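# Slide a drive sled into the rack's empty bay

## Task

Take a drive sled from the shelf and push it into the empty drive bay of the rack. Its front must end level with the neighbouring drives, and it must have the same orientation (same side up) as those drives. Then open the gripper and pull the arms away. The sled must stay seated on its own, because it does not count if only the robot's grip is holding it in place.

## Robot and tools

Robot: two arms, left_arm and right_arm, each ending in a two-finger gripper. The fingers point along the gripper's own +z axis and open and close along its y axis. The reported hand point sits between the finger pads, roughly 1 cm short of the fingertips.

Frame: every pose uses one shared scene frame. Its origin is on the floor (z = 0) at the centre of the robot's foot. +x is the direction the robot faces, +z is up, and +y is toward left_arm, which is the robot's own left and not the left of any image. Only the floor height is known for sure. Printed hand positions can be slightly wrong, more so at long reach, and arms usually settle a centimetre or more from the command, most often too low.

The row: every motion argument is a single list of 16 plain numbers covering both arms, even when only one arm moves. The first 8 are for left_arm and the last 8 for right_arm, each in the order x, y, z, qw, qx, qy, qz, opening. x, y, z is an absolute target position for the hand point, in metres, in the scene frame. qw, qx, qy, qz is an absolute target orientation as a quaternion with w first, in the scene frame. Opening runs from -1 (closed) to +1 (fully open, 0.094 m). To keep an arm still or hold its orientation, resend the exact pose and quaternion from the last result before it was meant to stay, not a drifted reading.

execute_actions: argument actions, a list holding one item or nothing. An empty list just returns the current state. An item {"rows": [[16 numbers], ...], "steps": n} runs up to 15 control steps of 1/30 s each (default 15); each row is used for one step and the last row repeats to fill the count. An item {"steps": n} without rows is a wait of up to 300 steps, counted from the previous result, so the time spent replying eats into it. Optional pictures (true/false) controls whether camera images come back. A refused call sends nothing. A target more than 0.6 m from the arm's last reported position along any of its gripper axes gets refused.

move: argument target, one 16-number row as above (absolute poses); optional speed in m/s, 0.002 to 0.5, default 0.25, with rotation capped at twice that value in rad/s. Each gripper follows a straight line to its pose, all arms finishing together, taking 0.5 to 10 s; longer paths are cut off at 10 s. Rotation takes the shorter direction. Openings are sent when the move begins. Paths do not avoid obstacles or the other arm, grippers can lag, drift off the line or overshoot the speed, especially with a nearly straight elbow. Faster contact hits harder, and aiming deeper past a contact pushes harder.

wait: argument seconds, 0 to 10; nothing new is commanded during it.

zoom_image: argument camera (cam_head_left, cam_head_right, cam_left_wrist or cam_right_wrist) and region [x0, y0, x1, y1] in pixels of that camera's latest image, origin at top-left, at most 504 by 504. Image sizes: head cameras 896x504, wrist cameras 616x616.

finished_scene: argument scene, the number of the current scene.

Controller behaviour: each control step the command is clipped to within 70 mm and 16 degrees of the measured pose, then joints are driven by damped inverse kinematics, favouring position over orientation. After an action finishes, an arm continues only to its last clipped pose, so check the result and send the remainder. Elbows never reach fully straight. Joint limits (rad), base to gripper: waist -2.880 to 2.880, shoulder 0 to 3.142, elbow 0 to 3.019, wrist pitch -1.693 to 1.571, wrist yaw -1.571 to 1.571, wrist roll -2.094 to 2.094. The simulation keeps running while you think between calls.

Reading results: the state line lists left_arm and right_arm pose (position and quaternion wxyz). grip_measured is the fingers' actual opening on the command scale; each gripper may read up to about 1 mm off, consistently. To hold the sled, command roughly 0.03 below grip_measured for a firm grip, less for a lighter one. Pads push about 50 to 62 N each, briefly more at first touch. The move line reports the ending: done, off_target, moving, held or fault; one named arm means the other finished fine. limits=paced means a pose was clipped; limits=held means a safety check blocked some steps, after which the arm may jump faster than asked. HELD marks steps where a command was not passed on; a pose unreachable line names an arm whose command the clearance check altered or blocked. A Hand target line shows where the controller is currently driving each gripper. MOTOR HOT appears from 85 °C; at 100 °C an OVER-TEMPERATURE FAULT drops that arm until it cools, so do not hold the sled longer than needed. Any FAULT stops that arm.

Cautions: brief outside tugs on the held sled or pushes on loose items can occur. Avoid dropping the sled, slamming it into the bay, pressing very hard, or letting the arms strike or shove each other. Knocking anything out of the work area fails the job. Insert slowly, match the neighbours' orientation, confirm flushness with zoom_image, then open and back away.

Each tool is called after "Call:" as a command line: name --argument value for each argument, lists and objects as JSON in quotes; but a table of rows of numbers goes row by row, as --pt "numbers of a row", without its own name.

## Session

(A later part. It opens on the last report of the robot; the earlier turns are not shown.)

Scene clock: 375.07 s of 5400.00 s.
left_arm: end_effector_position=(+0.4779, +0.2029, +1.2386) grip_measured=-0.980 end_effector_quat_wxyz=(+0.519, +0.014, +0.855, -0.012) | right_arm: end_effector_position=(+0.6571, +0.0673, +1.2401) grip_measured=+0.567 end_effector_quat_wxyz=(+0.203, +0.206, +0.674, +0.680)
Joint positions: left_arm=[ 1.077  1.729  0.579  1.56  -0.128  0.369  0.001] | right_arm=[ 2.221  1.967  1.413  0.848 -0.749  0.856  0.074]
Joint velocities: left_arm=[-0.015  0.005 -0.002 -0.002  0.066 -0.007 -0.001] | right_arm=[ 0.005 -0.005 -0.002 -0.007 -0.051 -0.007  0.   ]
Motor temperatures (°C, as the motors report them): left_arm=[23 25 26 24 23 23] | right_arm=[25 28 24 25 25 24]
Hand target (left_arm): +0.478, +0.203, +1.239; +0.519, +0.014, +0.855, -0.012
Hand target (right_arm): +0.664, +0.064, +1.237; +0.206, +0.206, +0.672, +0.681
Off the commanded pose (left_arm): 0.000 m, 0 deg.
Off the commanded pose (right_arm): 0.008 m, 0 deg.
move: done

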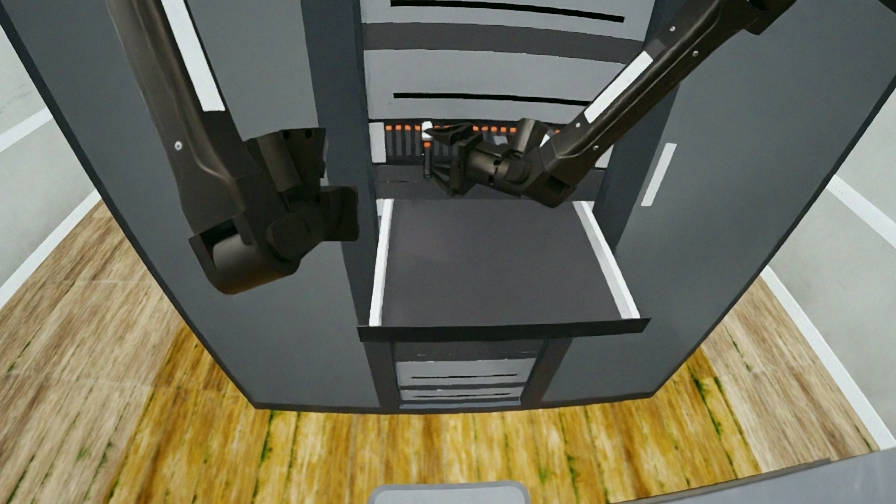

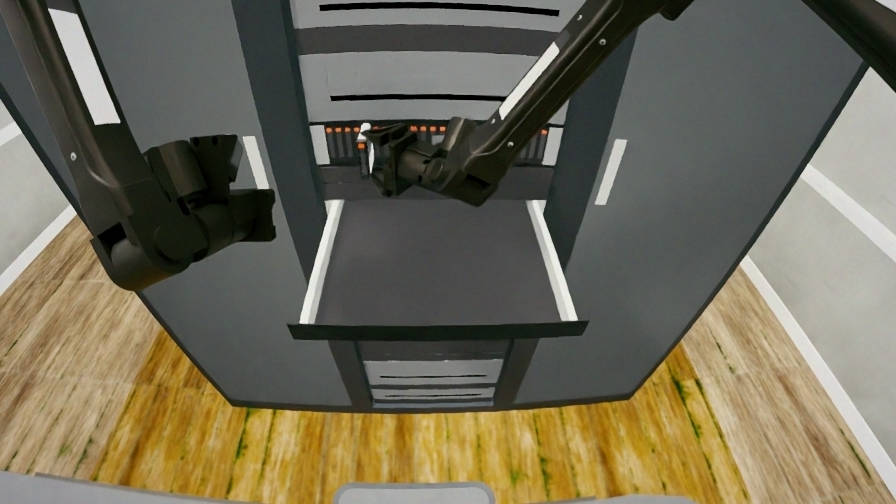

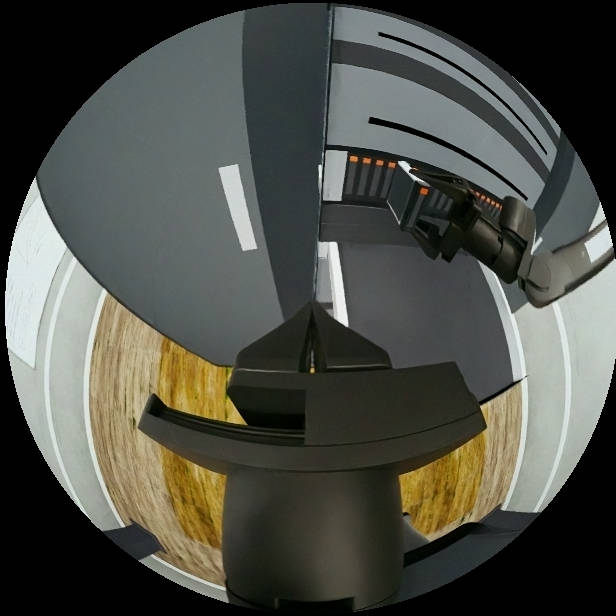

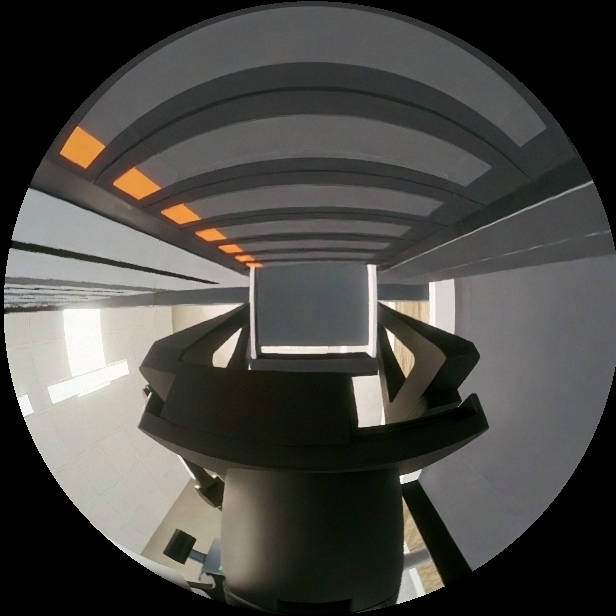

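Call:
execute_actions --actions '[{"rows":[[0.4779,0.2029,1.2386,0.519,0.014,0.855,-0.012,-1,0.660,0.0637,1.2372,0.206,0.206,0.672,0.681,1]],"steps":15}]' --pictures false

Call:
move --target '[0.4779,0.2029,1.2386,0.519,0.014,0.855,-0.012,-1,0.635,0.025,1.24,0.206,0.206,0.672,0.681,1]' --speed 0.06

Call:
move --target '[0.4779,0.2029,1.2386,0.519,0.014,0.855,-0.012,-1,0.57,0.035,1.24,0.3265,0.3265,0.627,0.627,-1]' --speed 0.12

Call:
move --target '[0.4779,0.2029,1.2386,0.519,0.014,0.855,-0.012,-1,0.59,0.062,1.24,0.3265,0.3265,0.627,0.627,-1]' --speed 0.05

Scene clock: 381.63 s of 5400.00 s.
left_arm: end_effector_position=(+0.4779, +0.2029, +1.2386) grip_measured=-0.980 end_effector_quat_wxyz=(+0.519, +0.014, +0.855, -0.012) | right_arm: end_effector_position=(+0.6569, +0.0675, +1.2404) grip_measured=+1.000 end_effector_quat_wxyz=(+0.203, +0.205, +0.673, +0.681)
Joint positions: left_arm=[ 1.077  1.729  0.579  1.56  -0.128  0.369  0.001] | right_arm=[ 2.221  1.967  1.413  0.848 -0.751  0.856  0.094]
Joint velocities: left_arm=[-0.015 -0.005 -0.027 -0.017 -0.022 -0.051 -0.001] | right_arm=[-0.005 -0.015  0.012  0.002 -0.037  0.007  0.   ]
Motor temperatures (°C, as the motors report them): left_arm=[23 25 26 24 23 23] | right_arm=[25 28 25 25 25 24]
Hand target (left_arm): +0.478, +0.203, +1.239; +0.519, +0.014, +0.855, -0.012
Hand target (right_arm): +0.660, +0.064, +1.237; +0.206, +0.206, +0.672, +0.681
Off the commanded pose (left_arm): 0.000 m, 0 deg.
Off the commanded pose (right_arm): 0.006 m, 0 deg.
Steps of this call (steps 1 to 90: nothing new was sent; then 3.07 s passed at rest; steps 91 to 105: all 15 steps of this action). Readings (end_effector_position):
91: left_arm (+0.4779, +0.2029, +1.2386) | right_arm (+0.6570, +0.0674, +1.2402)
92: left_arm (+0.4779, +0.2029, +1.2386) | right_arm (+0.6569, +0.0674, +1.2403)
94: left_arm (+0.4779, +0.2029, +1.2386) | right_arm (+0.6569, +0.0675, +1.2404)
98: left_arm (+0.4779, +0.2029, +1.2386) | right_arm (+0.6569, +0.0675, +1.2404)
105: the state above

Scene clock: 383.03 s of 5400.00 s.
left_arm: end_effector_position=(+0.4779, +0.2029, +1.2386) grip_measured=-0.980 end_effector_quat_wxyz=(+0.519, +0.014, +0.855, -0.012) | right_arm: end_effector_position=(+0.6235, +0.0373, +1.2279) grip_measured=+1.000 end_effector_quat_wxyz=(+0.191, +0.207, +0.677, +0.680)
Joint positions: left_arm=[ 1.077  1.729  0.579  1.56  -0.128  0.369  0.001] | right_arm=[ 2.172  1.941  1.304  0.92  -0.801  0.874  0.094]
Joint velocities: left_arm=[-0.005 -0.015  0.022 -0.007  0.081  0.037 -0.001] | right_arm=[-0.005  0.005  0.002 -0.002 -0.037 -0.007  0.   ]
Motor temperatures (°C, as the motors report them): left_arm=[23 25 26 24 23 23] | right_arm=[25 28 25 25 25 24]
Hand target (left_arm): +0.478, +0.203, +1.239; +0.519, +0.014, +0.855, -0.012
Hand target (right_arm): +0.635, +0.025, +1.239; +0.206, +0.206, +0.672, +0.681
Off the commanded pose (left_arm): 0.000 m, 0 deg.
Off the commanded pose (right_arm): 0.021 m, 2 deg.
move: off_target (right_arm)

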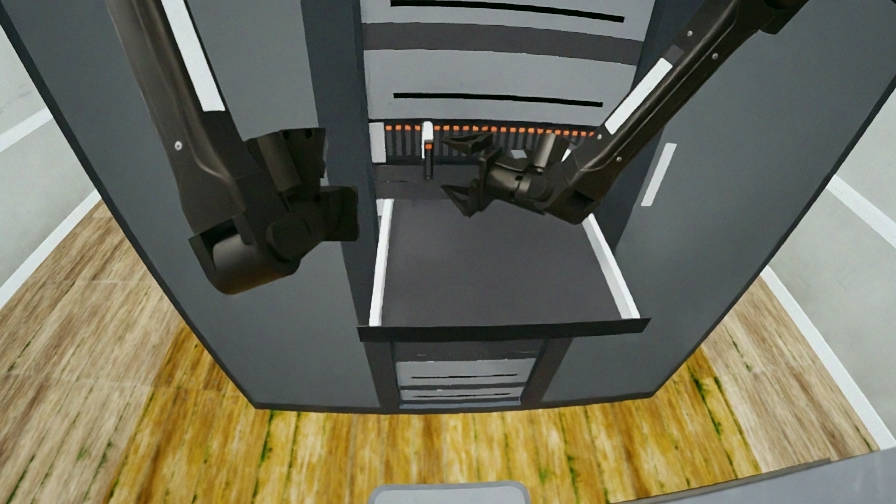

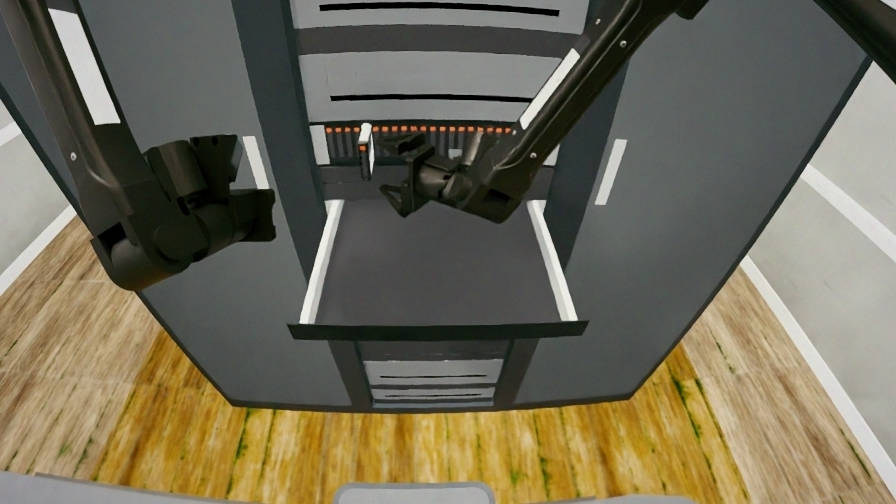

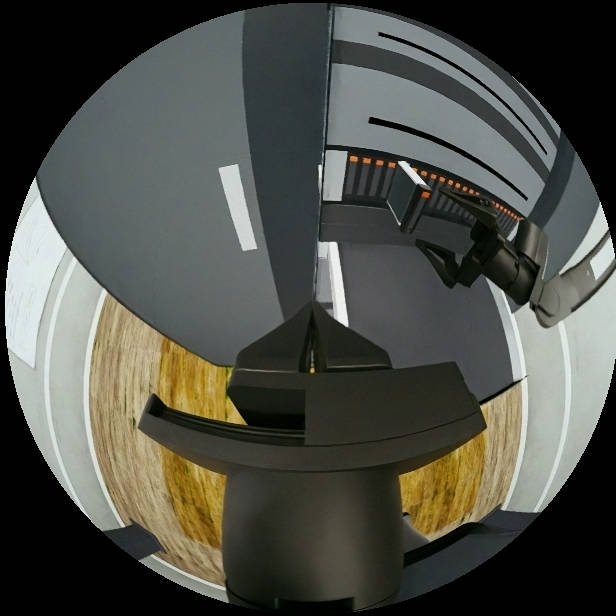

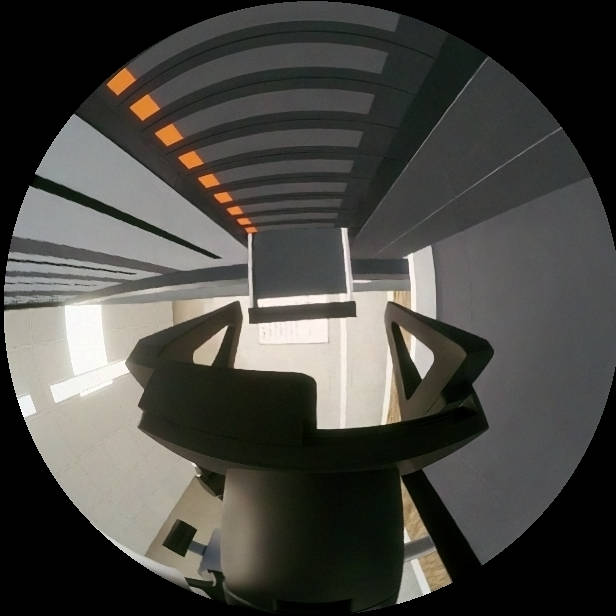

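Scene clock: 385.03 s of 5400.00 s.
left_arm: end_effector_position=(+0.4779, +0.2029, +1.2386) grip_measured=-0.980 end_effector_quat_wxyz=(+0.519, +0.014, +0.855, -0.012) | right_arm: end_effector_position=(+0.5757, +0.0232, +1.2333) grip_measured=-0.996 end_effector_quat_wxyz=(+0.331, +0.325, +0.634, +0.618)
Joint positions: left_arm=[ 1.077  1.729  0.579  1.56  -0.128  0.369  0.001] | right_arm=[ 2.24   2.031  1.115  1.457 -0.414  0.965  0.   ]
Joint velocities: left_arm=[ 0.005 -0.005 -0.002  0.002  0.022 -0.007  0.001] | right_arm=[-0.015 -0.024  0.002  0.017 -0.022  0.007 -0.   ]
Motor temperatures (°C, as the motors report them): left_arm=[23 25 26 24 23 23] | right_arm=[25 28 25 25 25 24]
Hand target (left_arm): +0.478, +0.203, +1.239; +0.519, +0.014, +0.855, -0.012
Hand target (right_arm): +0.571, +0.034, +1.240; +0.327, +0.326, +0.628, +0.626
Off the commanded pose (left_arm): 0.000 m, 0 deg.
Off the commanded pose (right_arm): 0.015 m, 1 deg.
move: off_target (right_arm)

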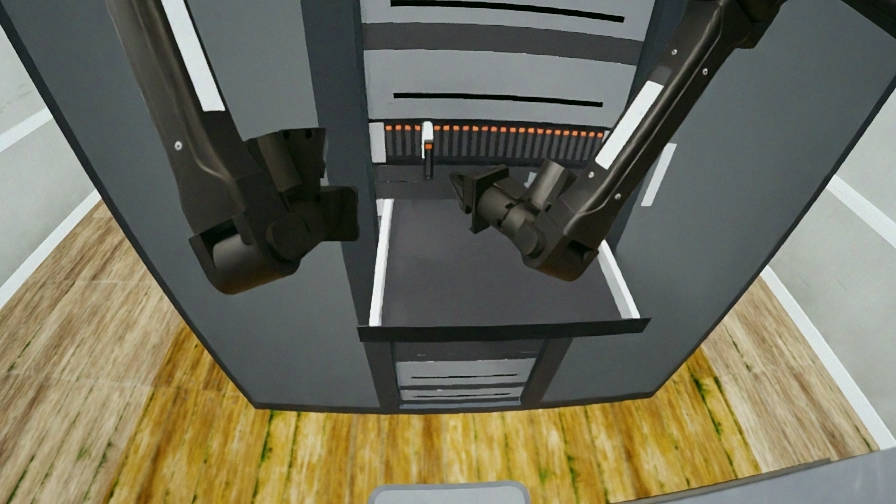

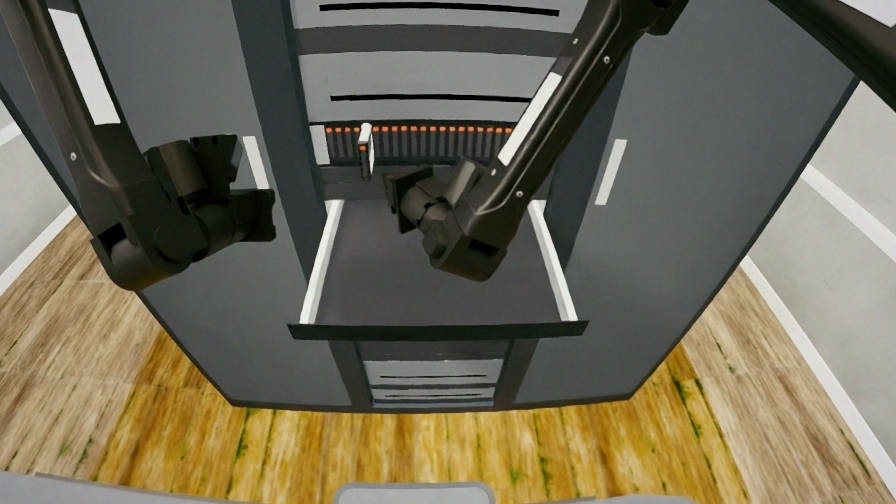

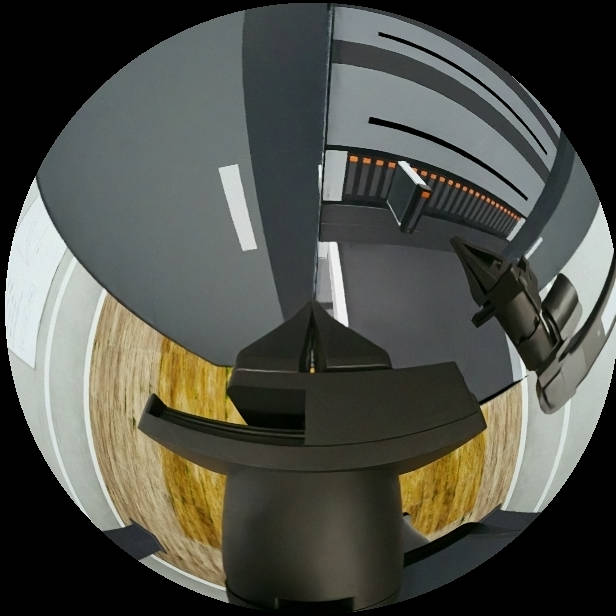

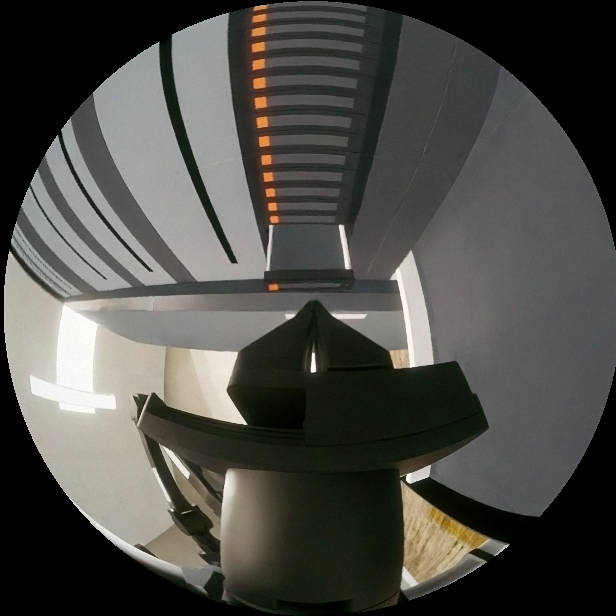

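Scene clock: 386.20 s of 5400.00 s.
left_arm: end_effector_position=(+0.4779, +0.2029, +1.2386) grip_measured=-0.980 end_effector_quat_wxyz=(+0.519, +0.014, +0.855, -0.012) | right_arm: end_effector_position=(+0.5937, +0.0486, +1.2386) grip_measured=-0.996 end_effector_quat_wxyz=(+0.331, +0.330, +0.626, +0.624)
Joint positions: left_arm=[ 1.077  1.729  0.579  1.56  -0.128  0.369  0.001] | right_arm=[ 2.28   2.051  1.186  1.414 -0.382  0.964  0.   ]
Joint velocities: left_arm=[-0.015 -0.005 -0.007  0.017 -0.095  0.007  0.   ] | right_arm=[ 0.005 -0.005  0.007  0.002  0.051 -0.007 -0.001]
Motor temperatures (°C, as the motors report them): left_arm=[23 25 26 24 23 23] | right_arm=[25 28 24 25 25 24]
Hand target (left_arm): +0.478, +0.203, +1.239; +0.519, +0.014, +0.855, -0.012
Hand target (right_arm): +0.590, +0.062, +1.241; +0.327, +0.327, +0.627, +0.627
Off the commanded pose (left_arm): 0.000 m, 0 deg.
Off the commanded pose (right_arm): 0.014 m, 1 deg.
move: off_target (right_arm)

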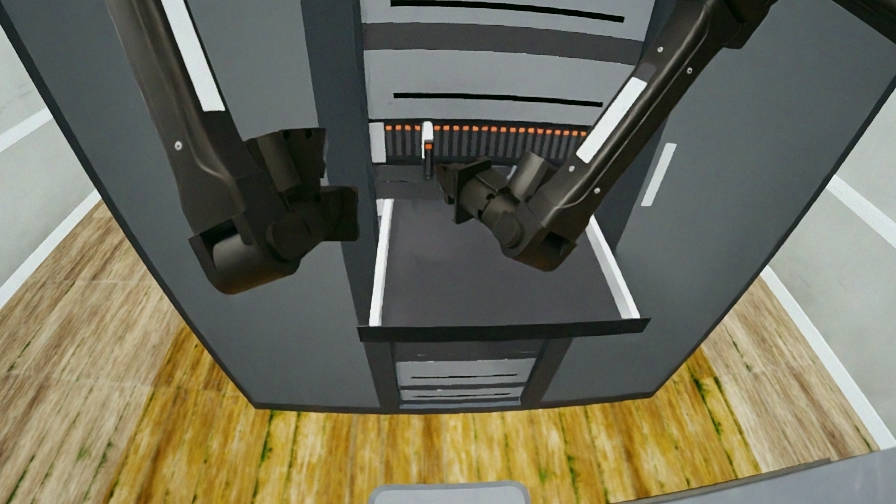

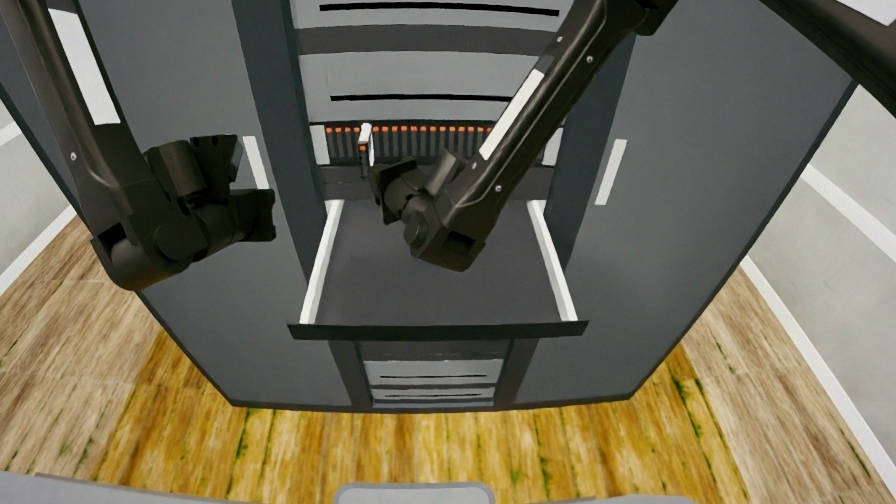

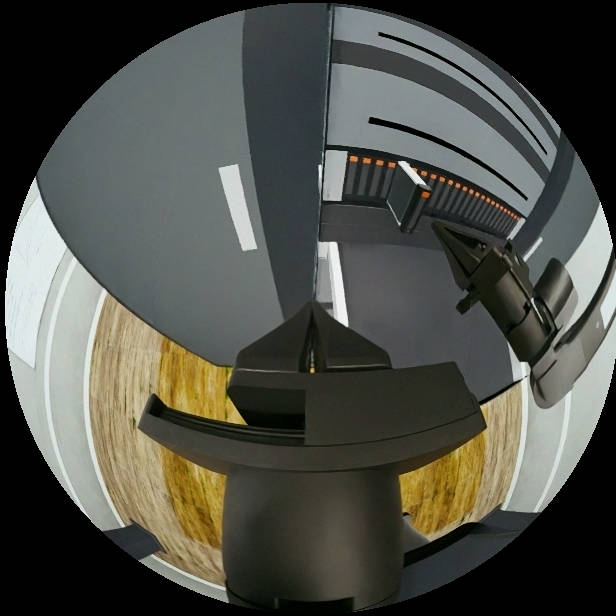

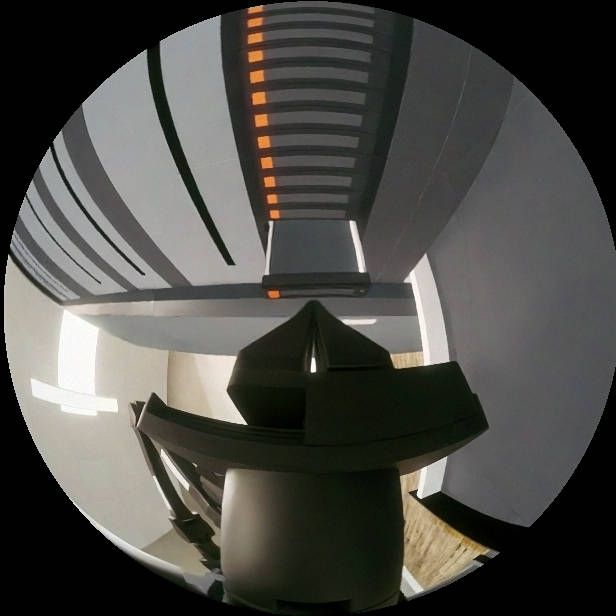

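Call:
move --target '[0.4779,0.2029,1.2386,0.519,0.014,0.855,-0.012,-1,0.584,0.078,1.24,0.3265,0.3265,0.627,0.627,-1]' --speed 0.03

Call:
zoom_image --camera "cam_head_left" --region '[385,110,485,210]'

Scene clock: 390.47 s of 5400.00 s.
left_arm: end_effector_position=(+0.4779, +0.2029, +1.2386) grip_measured=-0.980 end_effector_quat_wxyz=(+0.519, +0.014, +0.855, -0.012) | right_arm: end_effector_position=(+0.5876, +0.0636, +1.2357) grip_measured=-0.996 end_effector_quat_wxyz=(+0.329, +0.331, +0.629, +0.622)
Joint positions: left_arm=[ 1.077  1.729  0.579  1.56  -0.128  0.369  0.001] | right_arm=[ 2.301  2.076  1.199  1.414 -0.361  0.951  0.   ]
Joint velocities: left_arm=[ 0.005 -0.015 -0.007  0.002  0.007 -0.022  0.001] | right_arm=[-0.015 -0.005 -0.017  0.007  0.066 -0.007  0.001]
Motor temperatures (°C, as the motors report them): left_arm=[23 25 26 24 23 23] | right_arm=[25 28 24 25 24 24]
Hand target (left_arm): +0.478, +0.203, +1.239; +0.519, +0.014, +0.855, -0.012
Hand target (right_arm): +0.584, +0.077, +1.240; +0.327, +0.327, +0.627, +0.627
Off the commanded pose (left_arm): 0.000 m, 0 deg.
Off the commanded pose (right_arm): 0.015 m, 1 deg.
move: off_target (right_arm)

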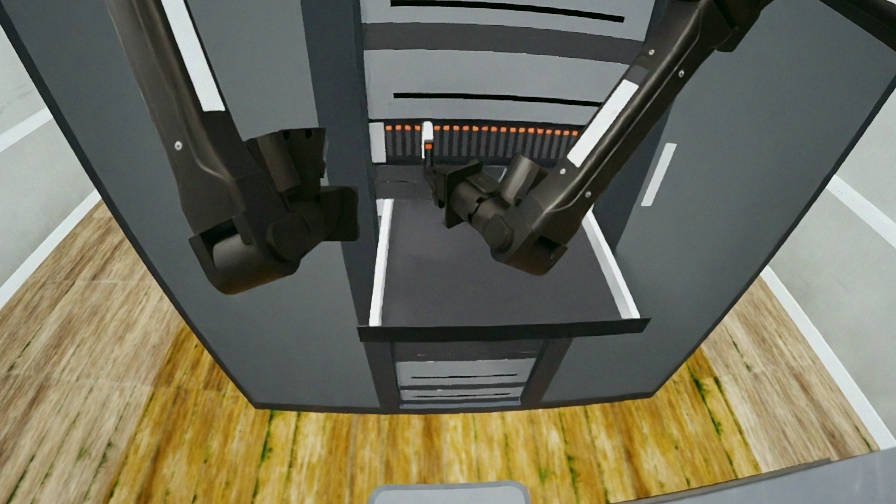

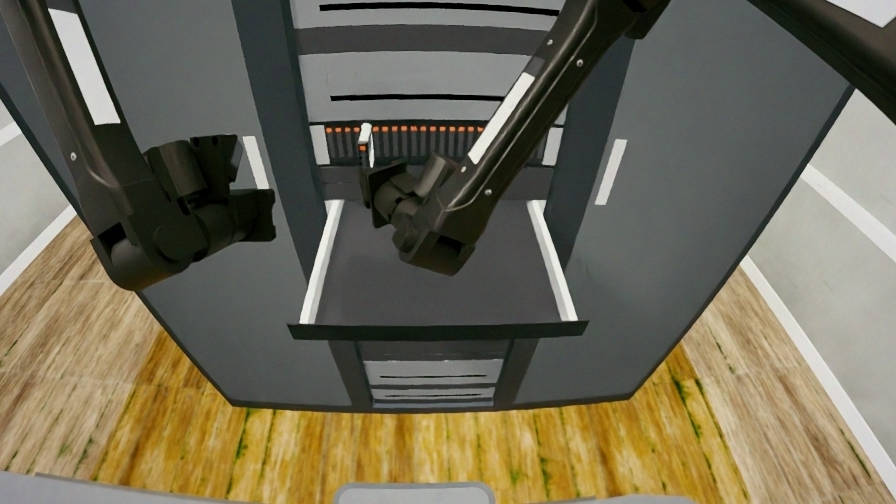

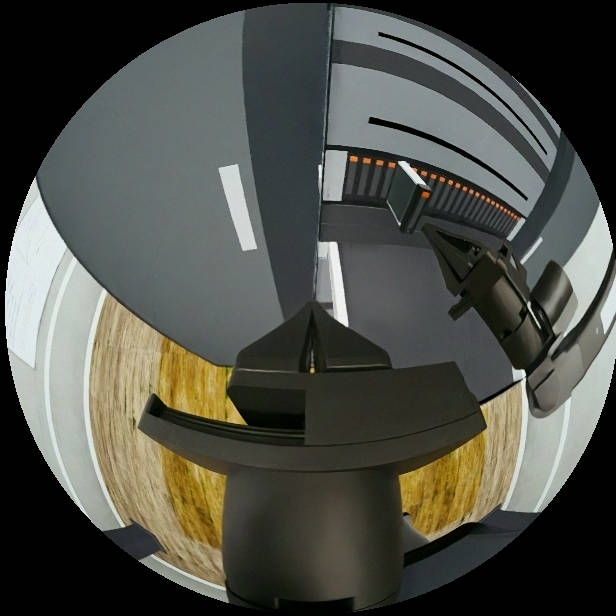

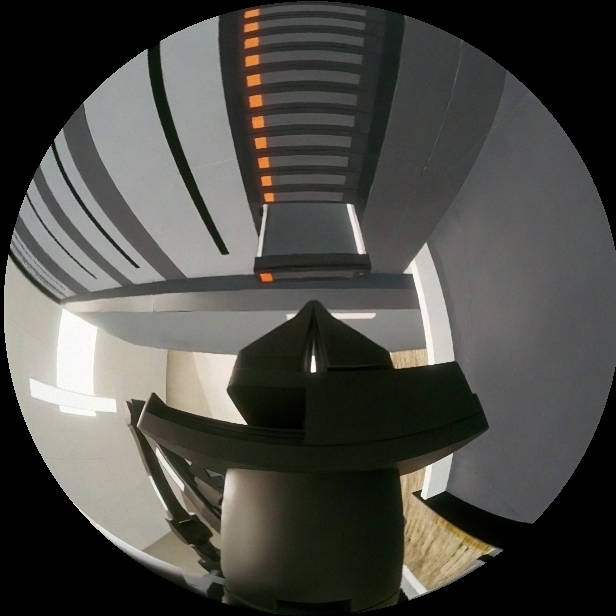

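Region (385, 110, 485, 210) of cam_head_left's 896x504 image, scaled by 5.040, with more detail than that image has.

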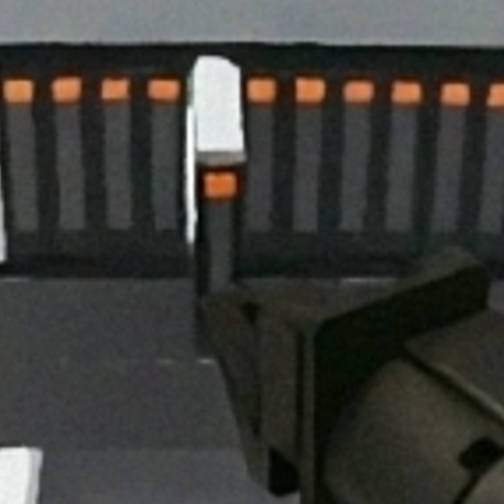

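Call:
move --target '[0.4779,0.2029,1.2386,0.519,0.014,0.855,-0.012,-1,0.63,0.073,1.24,0.3265,0.3265,0.627,0.627,-1]' --speed 0.02

Call:
zoom_image --camera "cam_head_left" --region '[385,110,485,210]'

Scene clock: 395.30 s of 5400.00 s.
left_arm: end_effector_position=(+0.4779, +0.2029, +1.2386) grip_measured=-0.980 end_effector_quat_wxyz=(+0.519, +0.014, +0.855, -0.012) | right_arm: end_effector_position=(+0.6211, +0.0731, +1.2319) grip_measured=-0.996 end_effector_quat_wxyz=(+0.321, +0.329, +0.632, +0.623)
Joint positions: left_arm=[ 1.077  1.729  0.579  1.56  -0.128  0.369  0.001] | right_arm=[ 2.301  2.076  1.294  1.303 -0.37   0.951  0.   ]
Joint velocities: left_arm=[-0.005 -0.005 -0.017 -0.002  0.022 -0.007 -0.   ] | right_arm=[-0.005  0.005  0.002 -0.007 -0.007  0.007 -0.   ]
Motor temperatures (°C, as the motors report them): left_arm=[23 25 26 24 23 23] | right_arm=[25 28 24 25 24 24]
Hand target (left_arm): +0.478, +0.203, +1.239; +0.519, +0.014, +0.855, -0.012
Hand target (right_arm): +0.630, +0.073, +1.240; +0.327, +0.327, +0.627, +0.627
Off the commanded pose (left_arm): 0.000 m, 0 deg.
Off the commanded pose (right_arm): 0.012 m, 1 deg.
move: off_target (right_arm)

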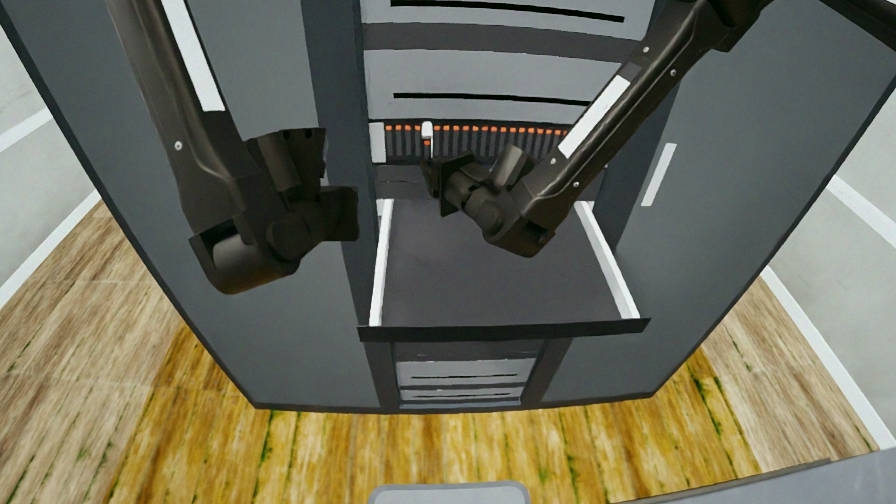

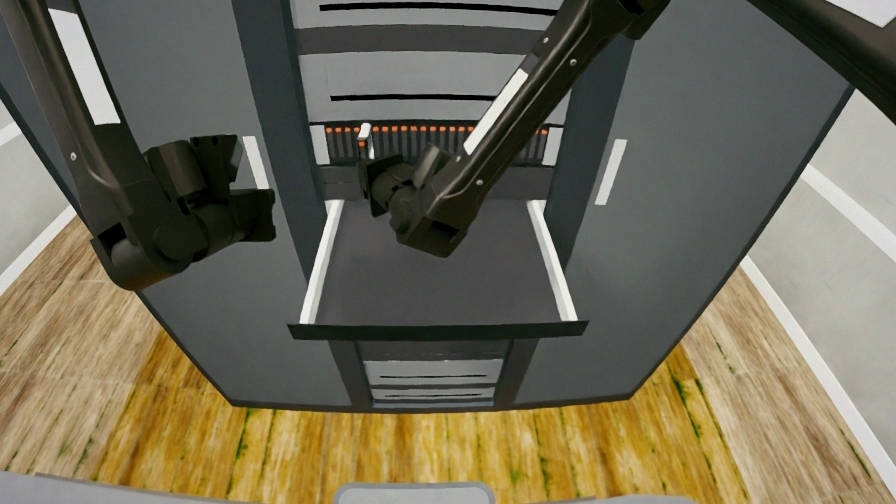

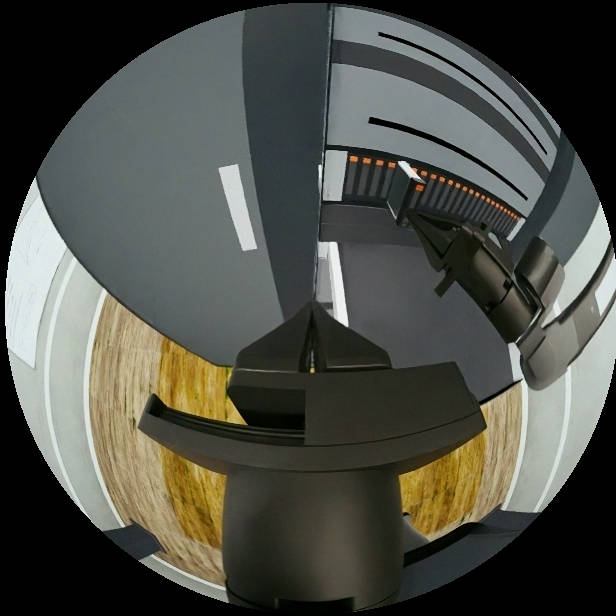

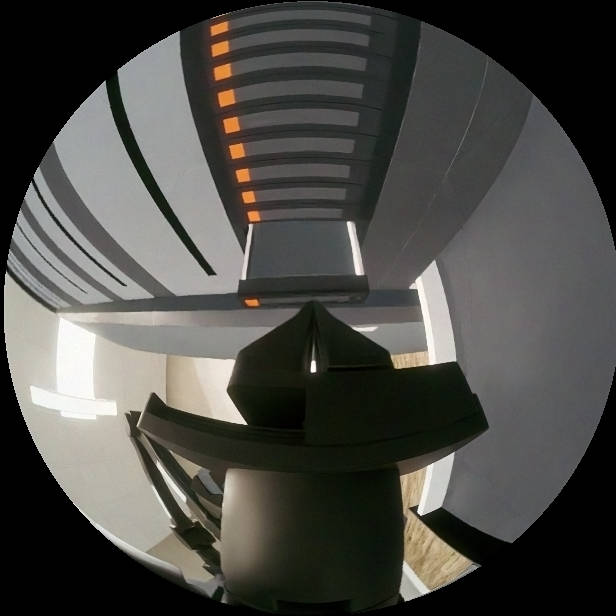

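Region (385, 110, 485, 210) of cam_head_left's 896x504 image, scaled by 5.040, with more detail than that image has.

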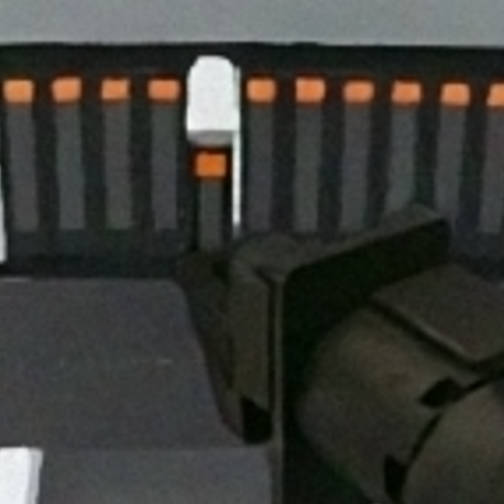

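y drifted left; correct while advancing.

Call:
move --target '[0.4779,0.2029,1.2386,0.519,0.014,0.855,-0.012,-1,0.665,0.058,1.242,0.3265,0.3265,0.627,0.627,-1]' --speed 0.02

Call:
zoom_image --camera "cam_head_left" --region '[385,110,485,210]'

Scene clock: 400.47 s of 5400.00 s.
left_arm: end_effector_position=(+0.4779, +0.2029, +1.2386) grip_measured=-0.980 end_effector_quat_wxyz=(+0.519, +0.014, +0.855, -0.012) | right_arm: end_effector_position=(+0.6295, +0.0789, +1.2260) grip_measured=-0.996 end_effector_quat_wxyz=(+0.300, +0.324, +0.642, +0.627)
Joint positions: left_arm=[ 1.077  1.729  0.579  1.56  -0.128  0.369  0.001] | right_arm=[ 2.296  2.073  1.326  1.228 -0.398  0.955  0.   ]
Joint velocities: left_arm=[-0.015 -0.015 -0.017 -0.017 -0.066  0.051 -0.001] | right_arm=[-0.024 -0.005  0.007 -0.007 -0.081 -0.051  0.001]
Motor temperatures (°C, as the motors report them): left_arm=[23 25 26 24 23 23] | right_arm=[25 28 24 25 24 24]
Hand target (left_arm): +0.478, +0.203, +1.239; +0.519, +0.014, +0.855, -0.012
Hand target (right_arm): +0.663, +0.058, +1.243; +0.327, +0.326, +0.627, +0.627
Off the commanded pose (left_arm): 0.000 m, 0 deg.
Off the commanded pose (right_arm): 0.044 m, 3 deg.
move: off_target (right_arm)

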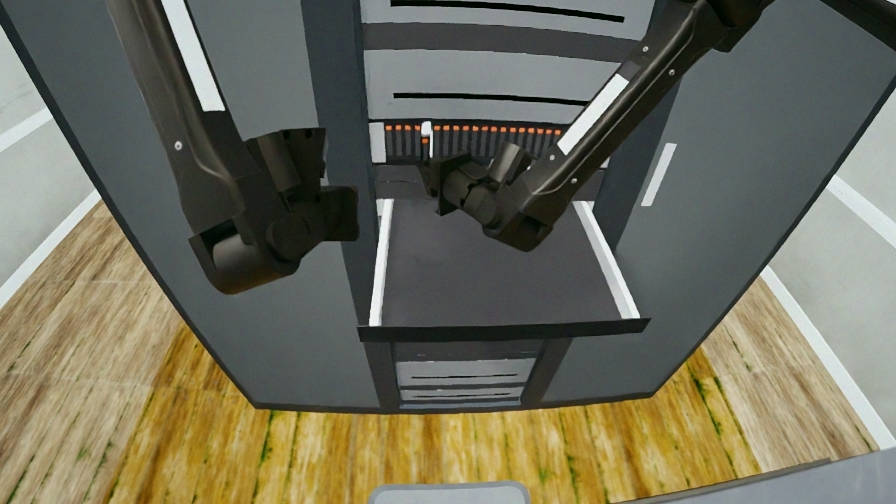

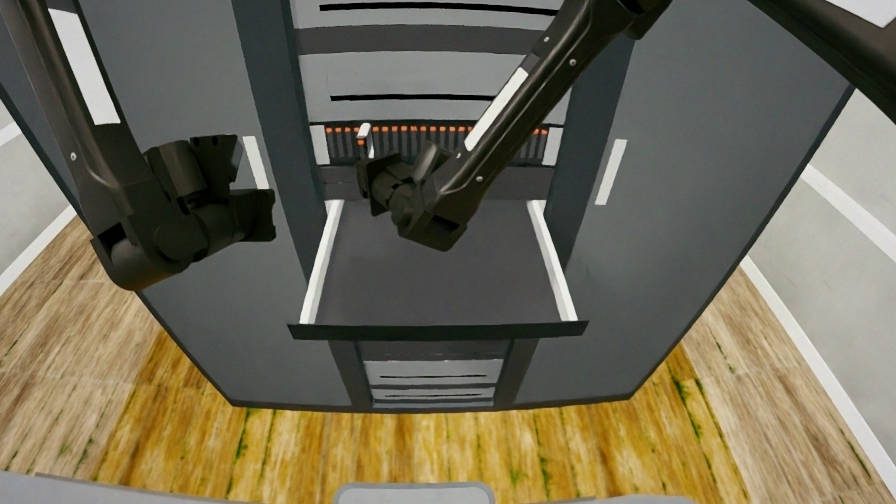

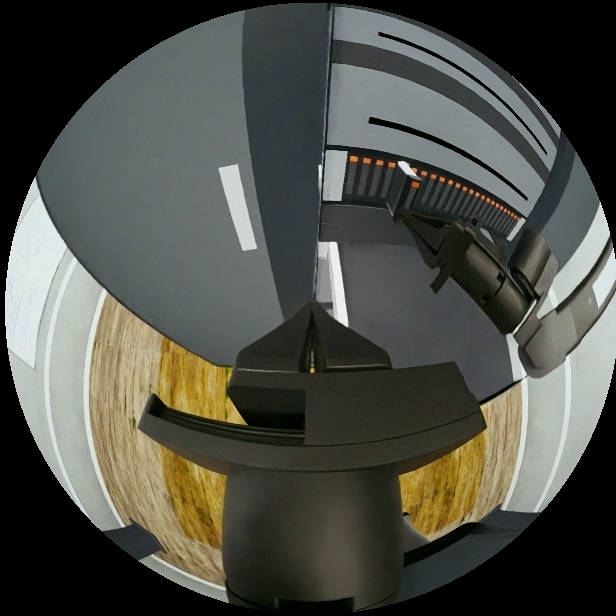

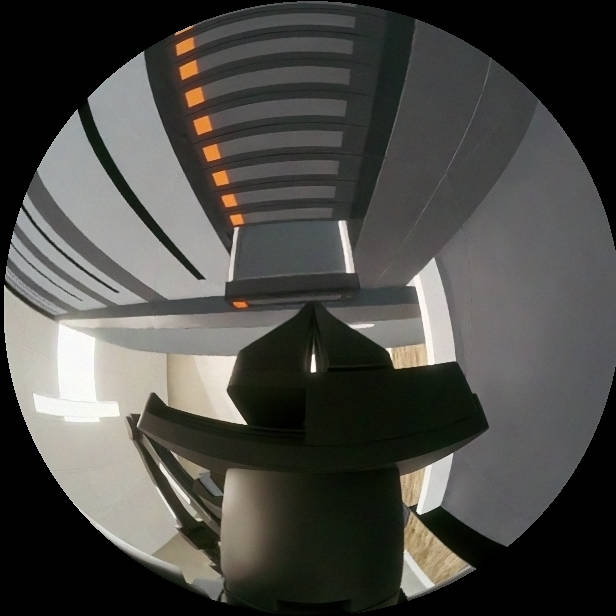

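Region (385, 110, 485, 210) of cam_head_left's 896x504 image, scaled by 5.040, with more detail than that image has.

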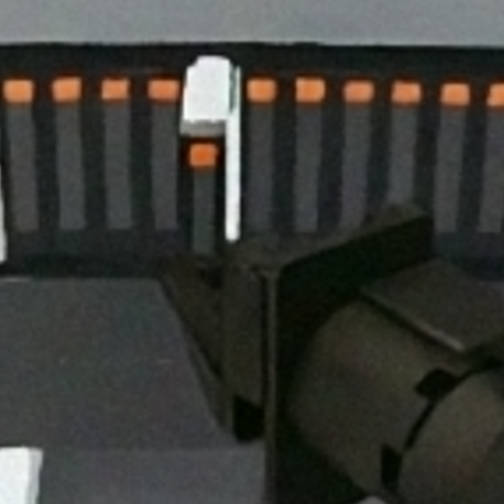

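Jammed (yawed). Back off.

Call:
move --target '[0.4779,0.2029,1.2386,0.519,0.014,0.855,-0.012,-1,0.58,0.09,1.285,0.3265,0.3265,0.627,0.627,-1]' --speed 0.06

Call:
zoom_image --camera "cam_head_right" --region '[320,110,420,210]'

Scene clock: 404.20 s of 5400.00 s.
left_arm: end_effector_position=(+0.4779, +0.2029, +1.2386) grip_measured=-0.980 end_effector_quat_wxyz=(+0.519, +0.014, +0.855, -0.012) | right_arm: end_effector_position=(+0.5714, +0.0854, +1.2616) grip_measured=-0.996 end_effector_quat_wxyz=(+0.313, +0.333, +0.639, +0.618)
Joint positions: left_arm=[ 1.077  1.729  0.579  1.56  -0.128  0.369  0.001] | right_arm=[ 2.363  2.031  1.136  1.382 -0.308  0.919  0.   ]
Joint velocities: left_arm=[ 0.005 -0.005  0.002  0.007  0.022 -0.037 -0.001] | right_arm=[-0.005 -0.015  0.002  0.022 -0.037 -0.081 -0.001]
Motor temperatures (°C, as the motors report them): left_arm=[23 25 26 24 23 23] | right_arm=[25 28 24 25 24 24]
Hand target (left_arm): +0.478, +0.203, +1.239; +0.519, +0.014, +0.855, -0.012
Hand target (right_arm): +0.579, +0.088, +1.284; +0.326, +0.327, +0.627, +0.627
Off the commanded pose (left_arm): 0.000 m, 0 deg.
Off the commanded pose (right_arm): 0.025 m, 2 deg.
move: off_target (right_arm)

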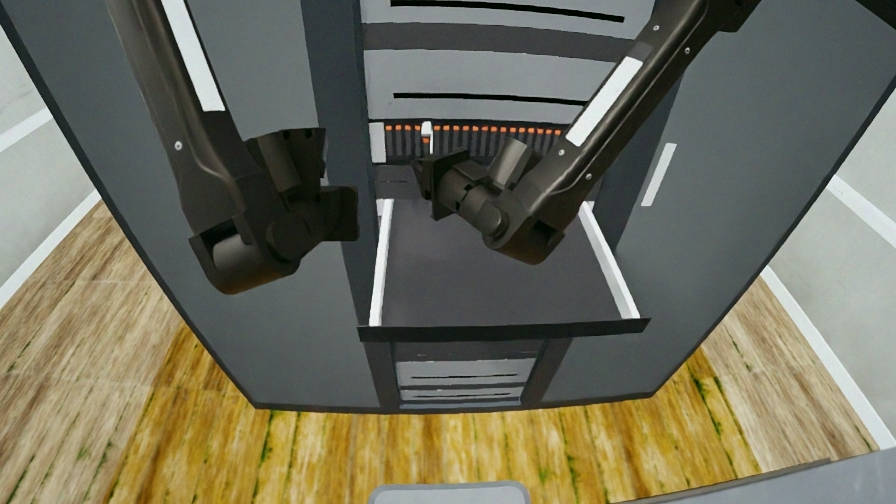

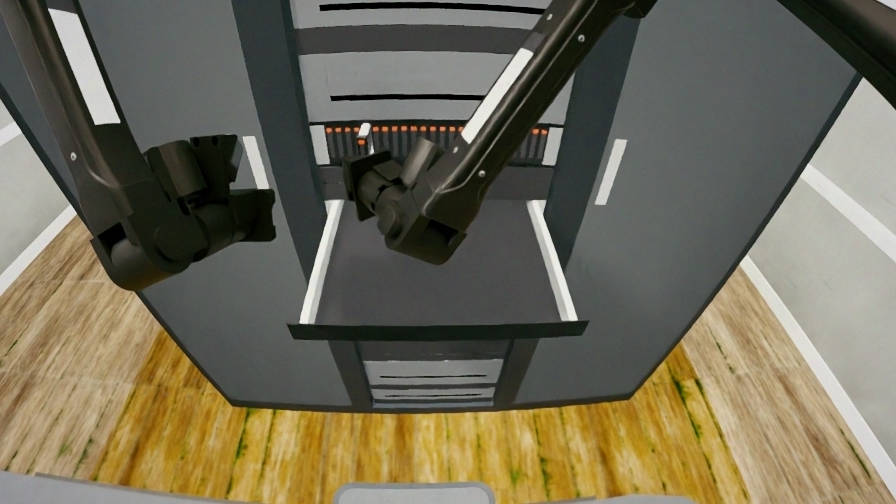

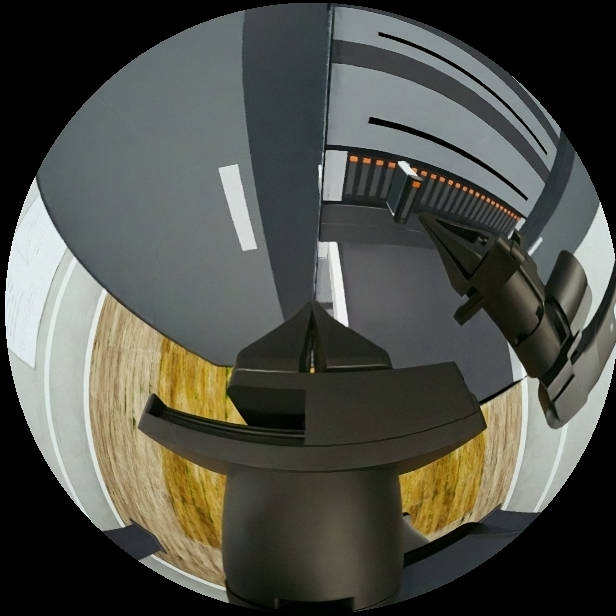

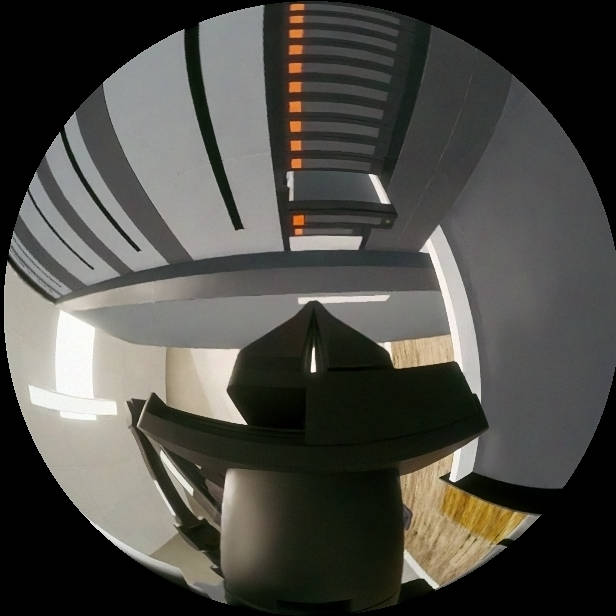

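Region (320, 110, 420, 210) of cam_head_right's 896x504 image, scaled by 5.040, with more detail than that image has.

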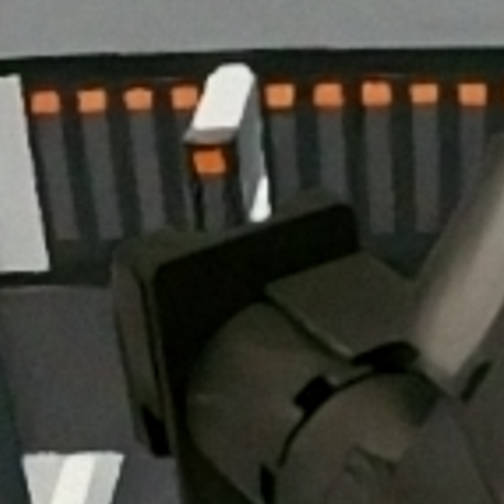

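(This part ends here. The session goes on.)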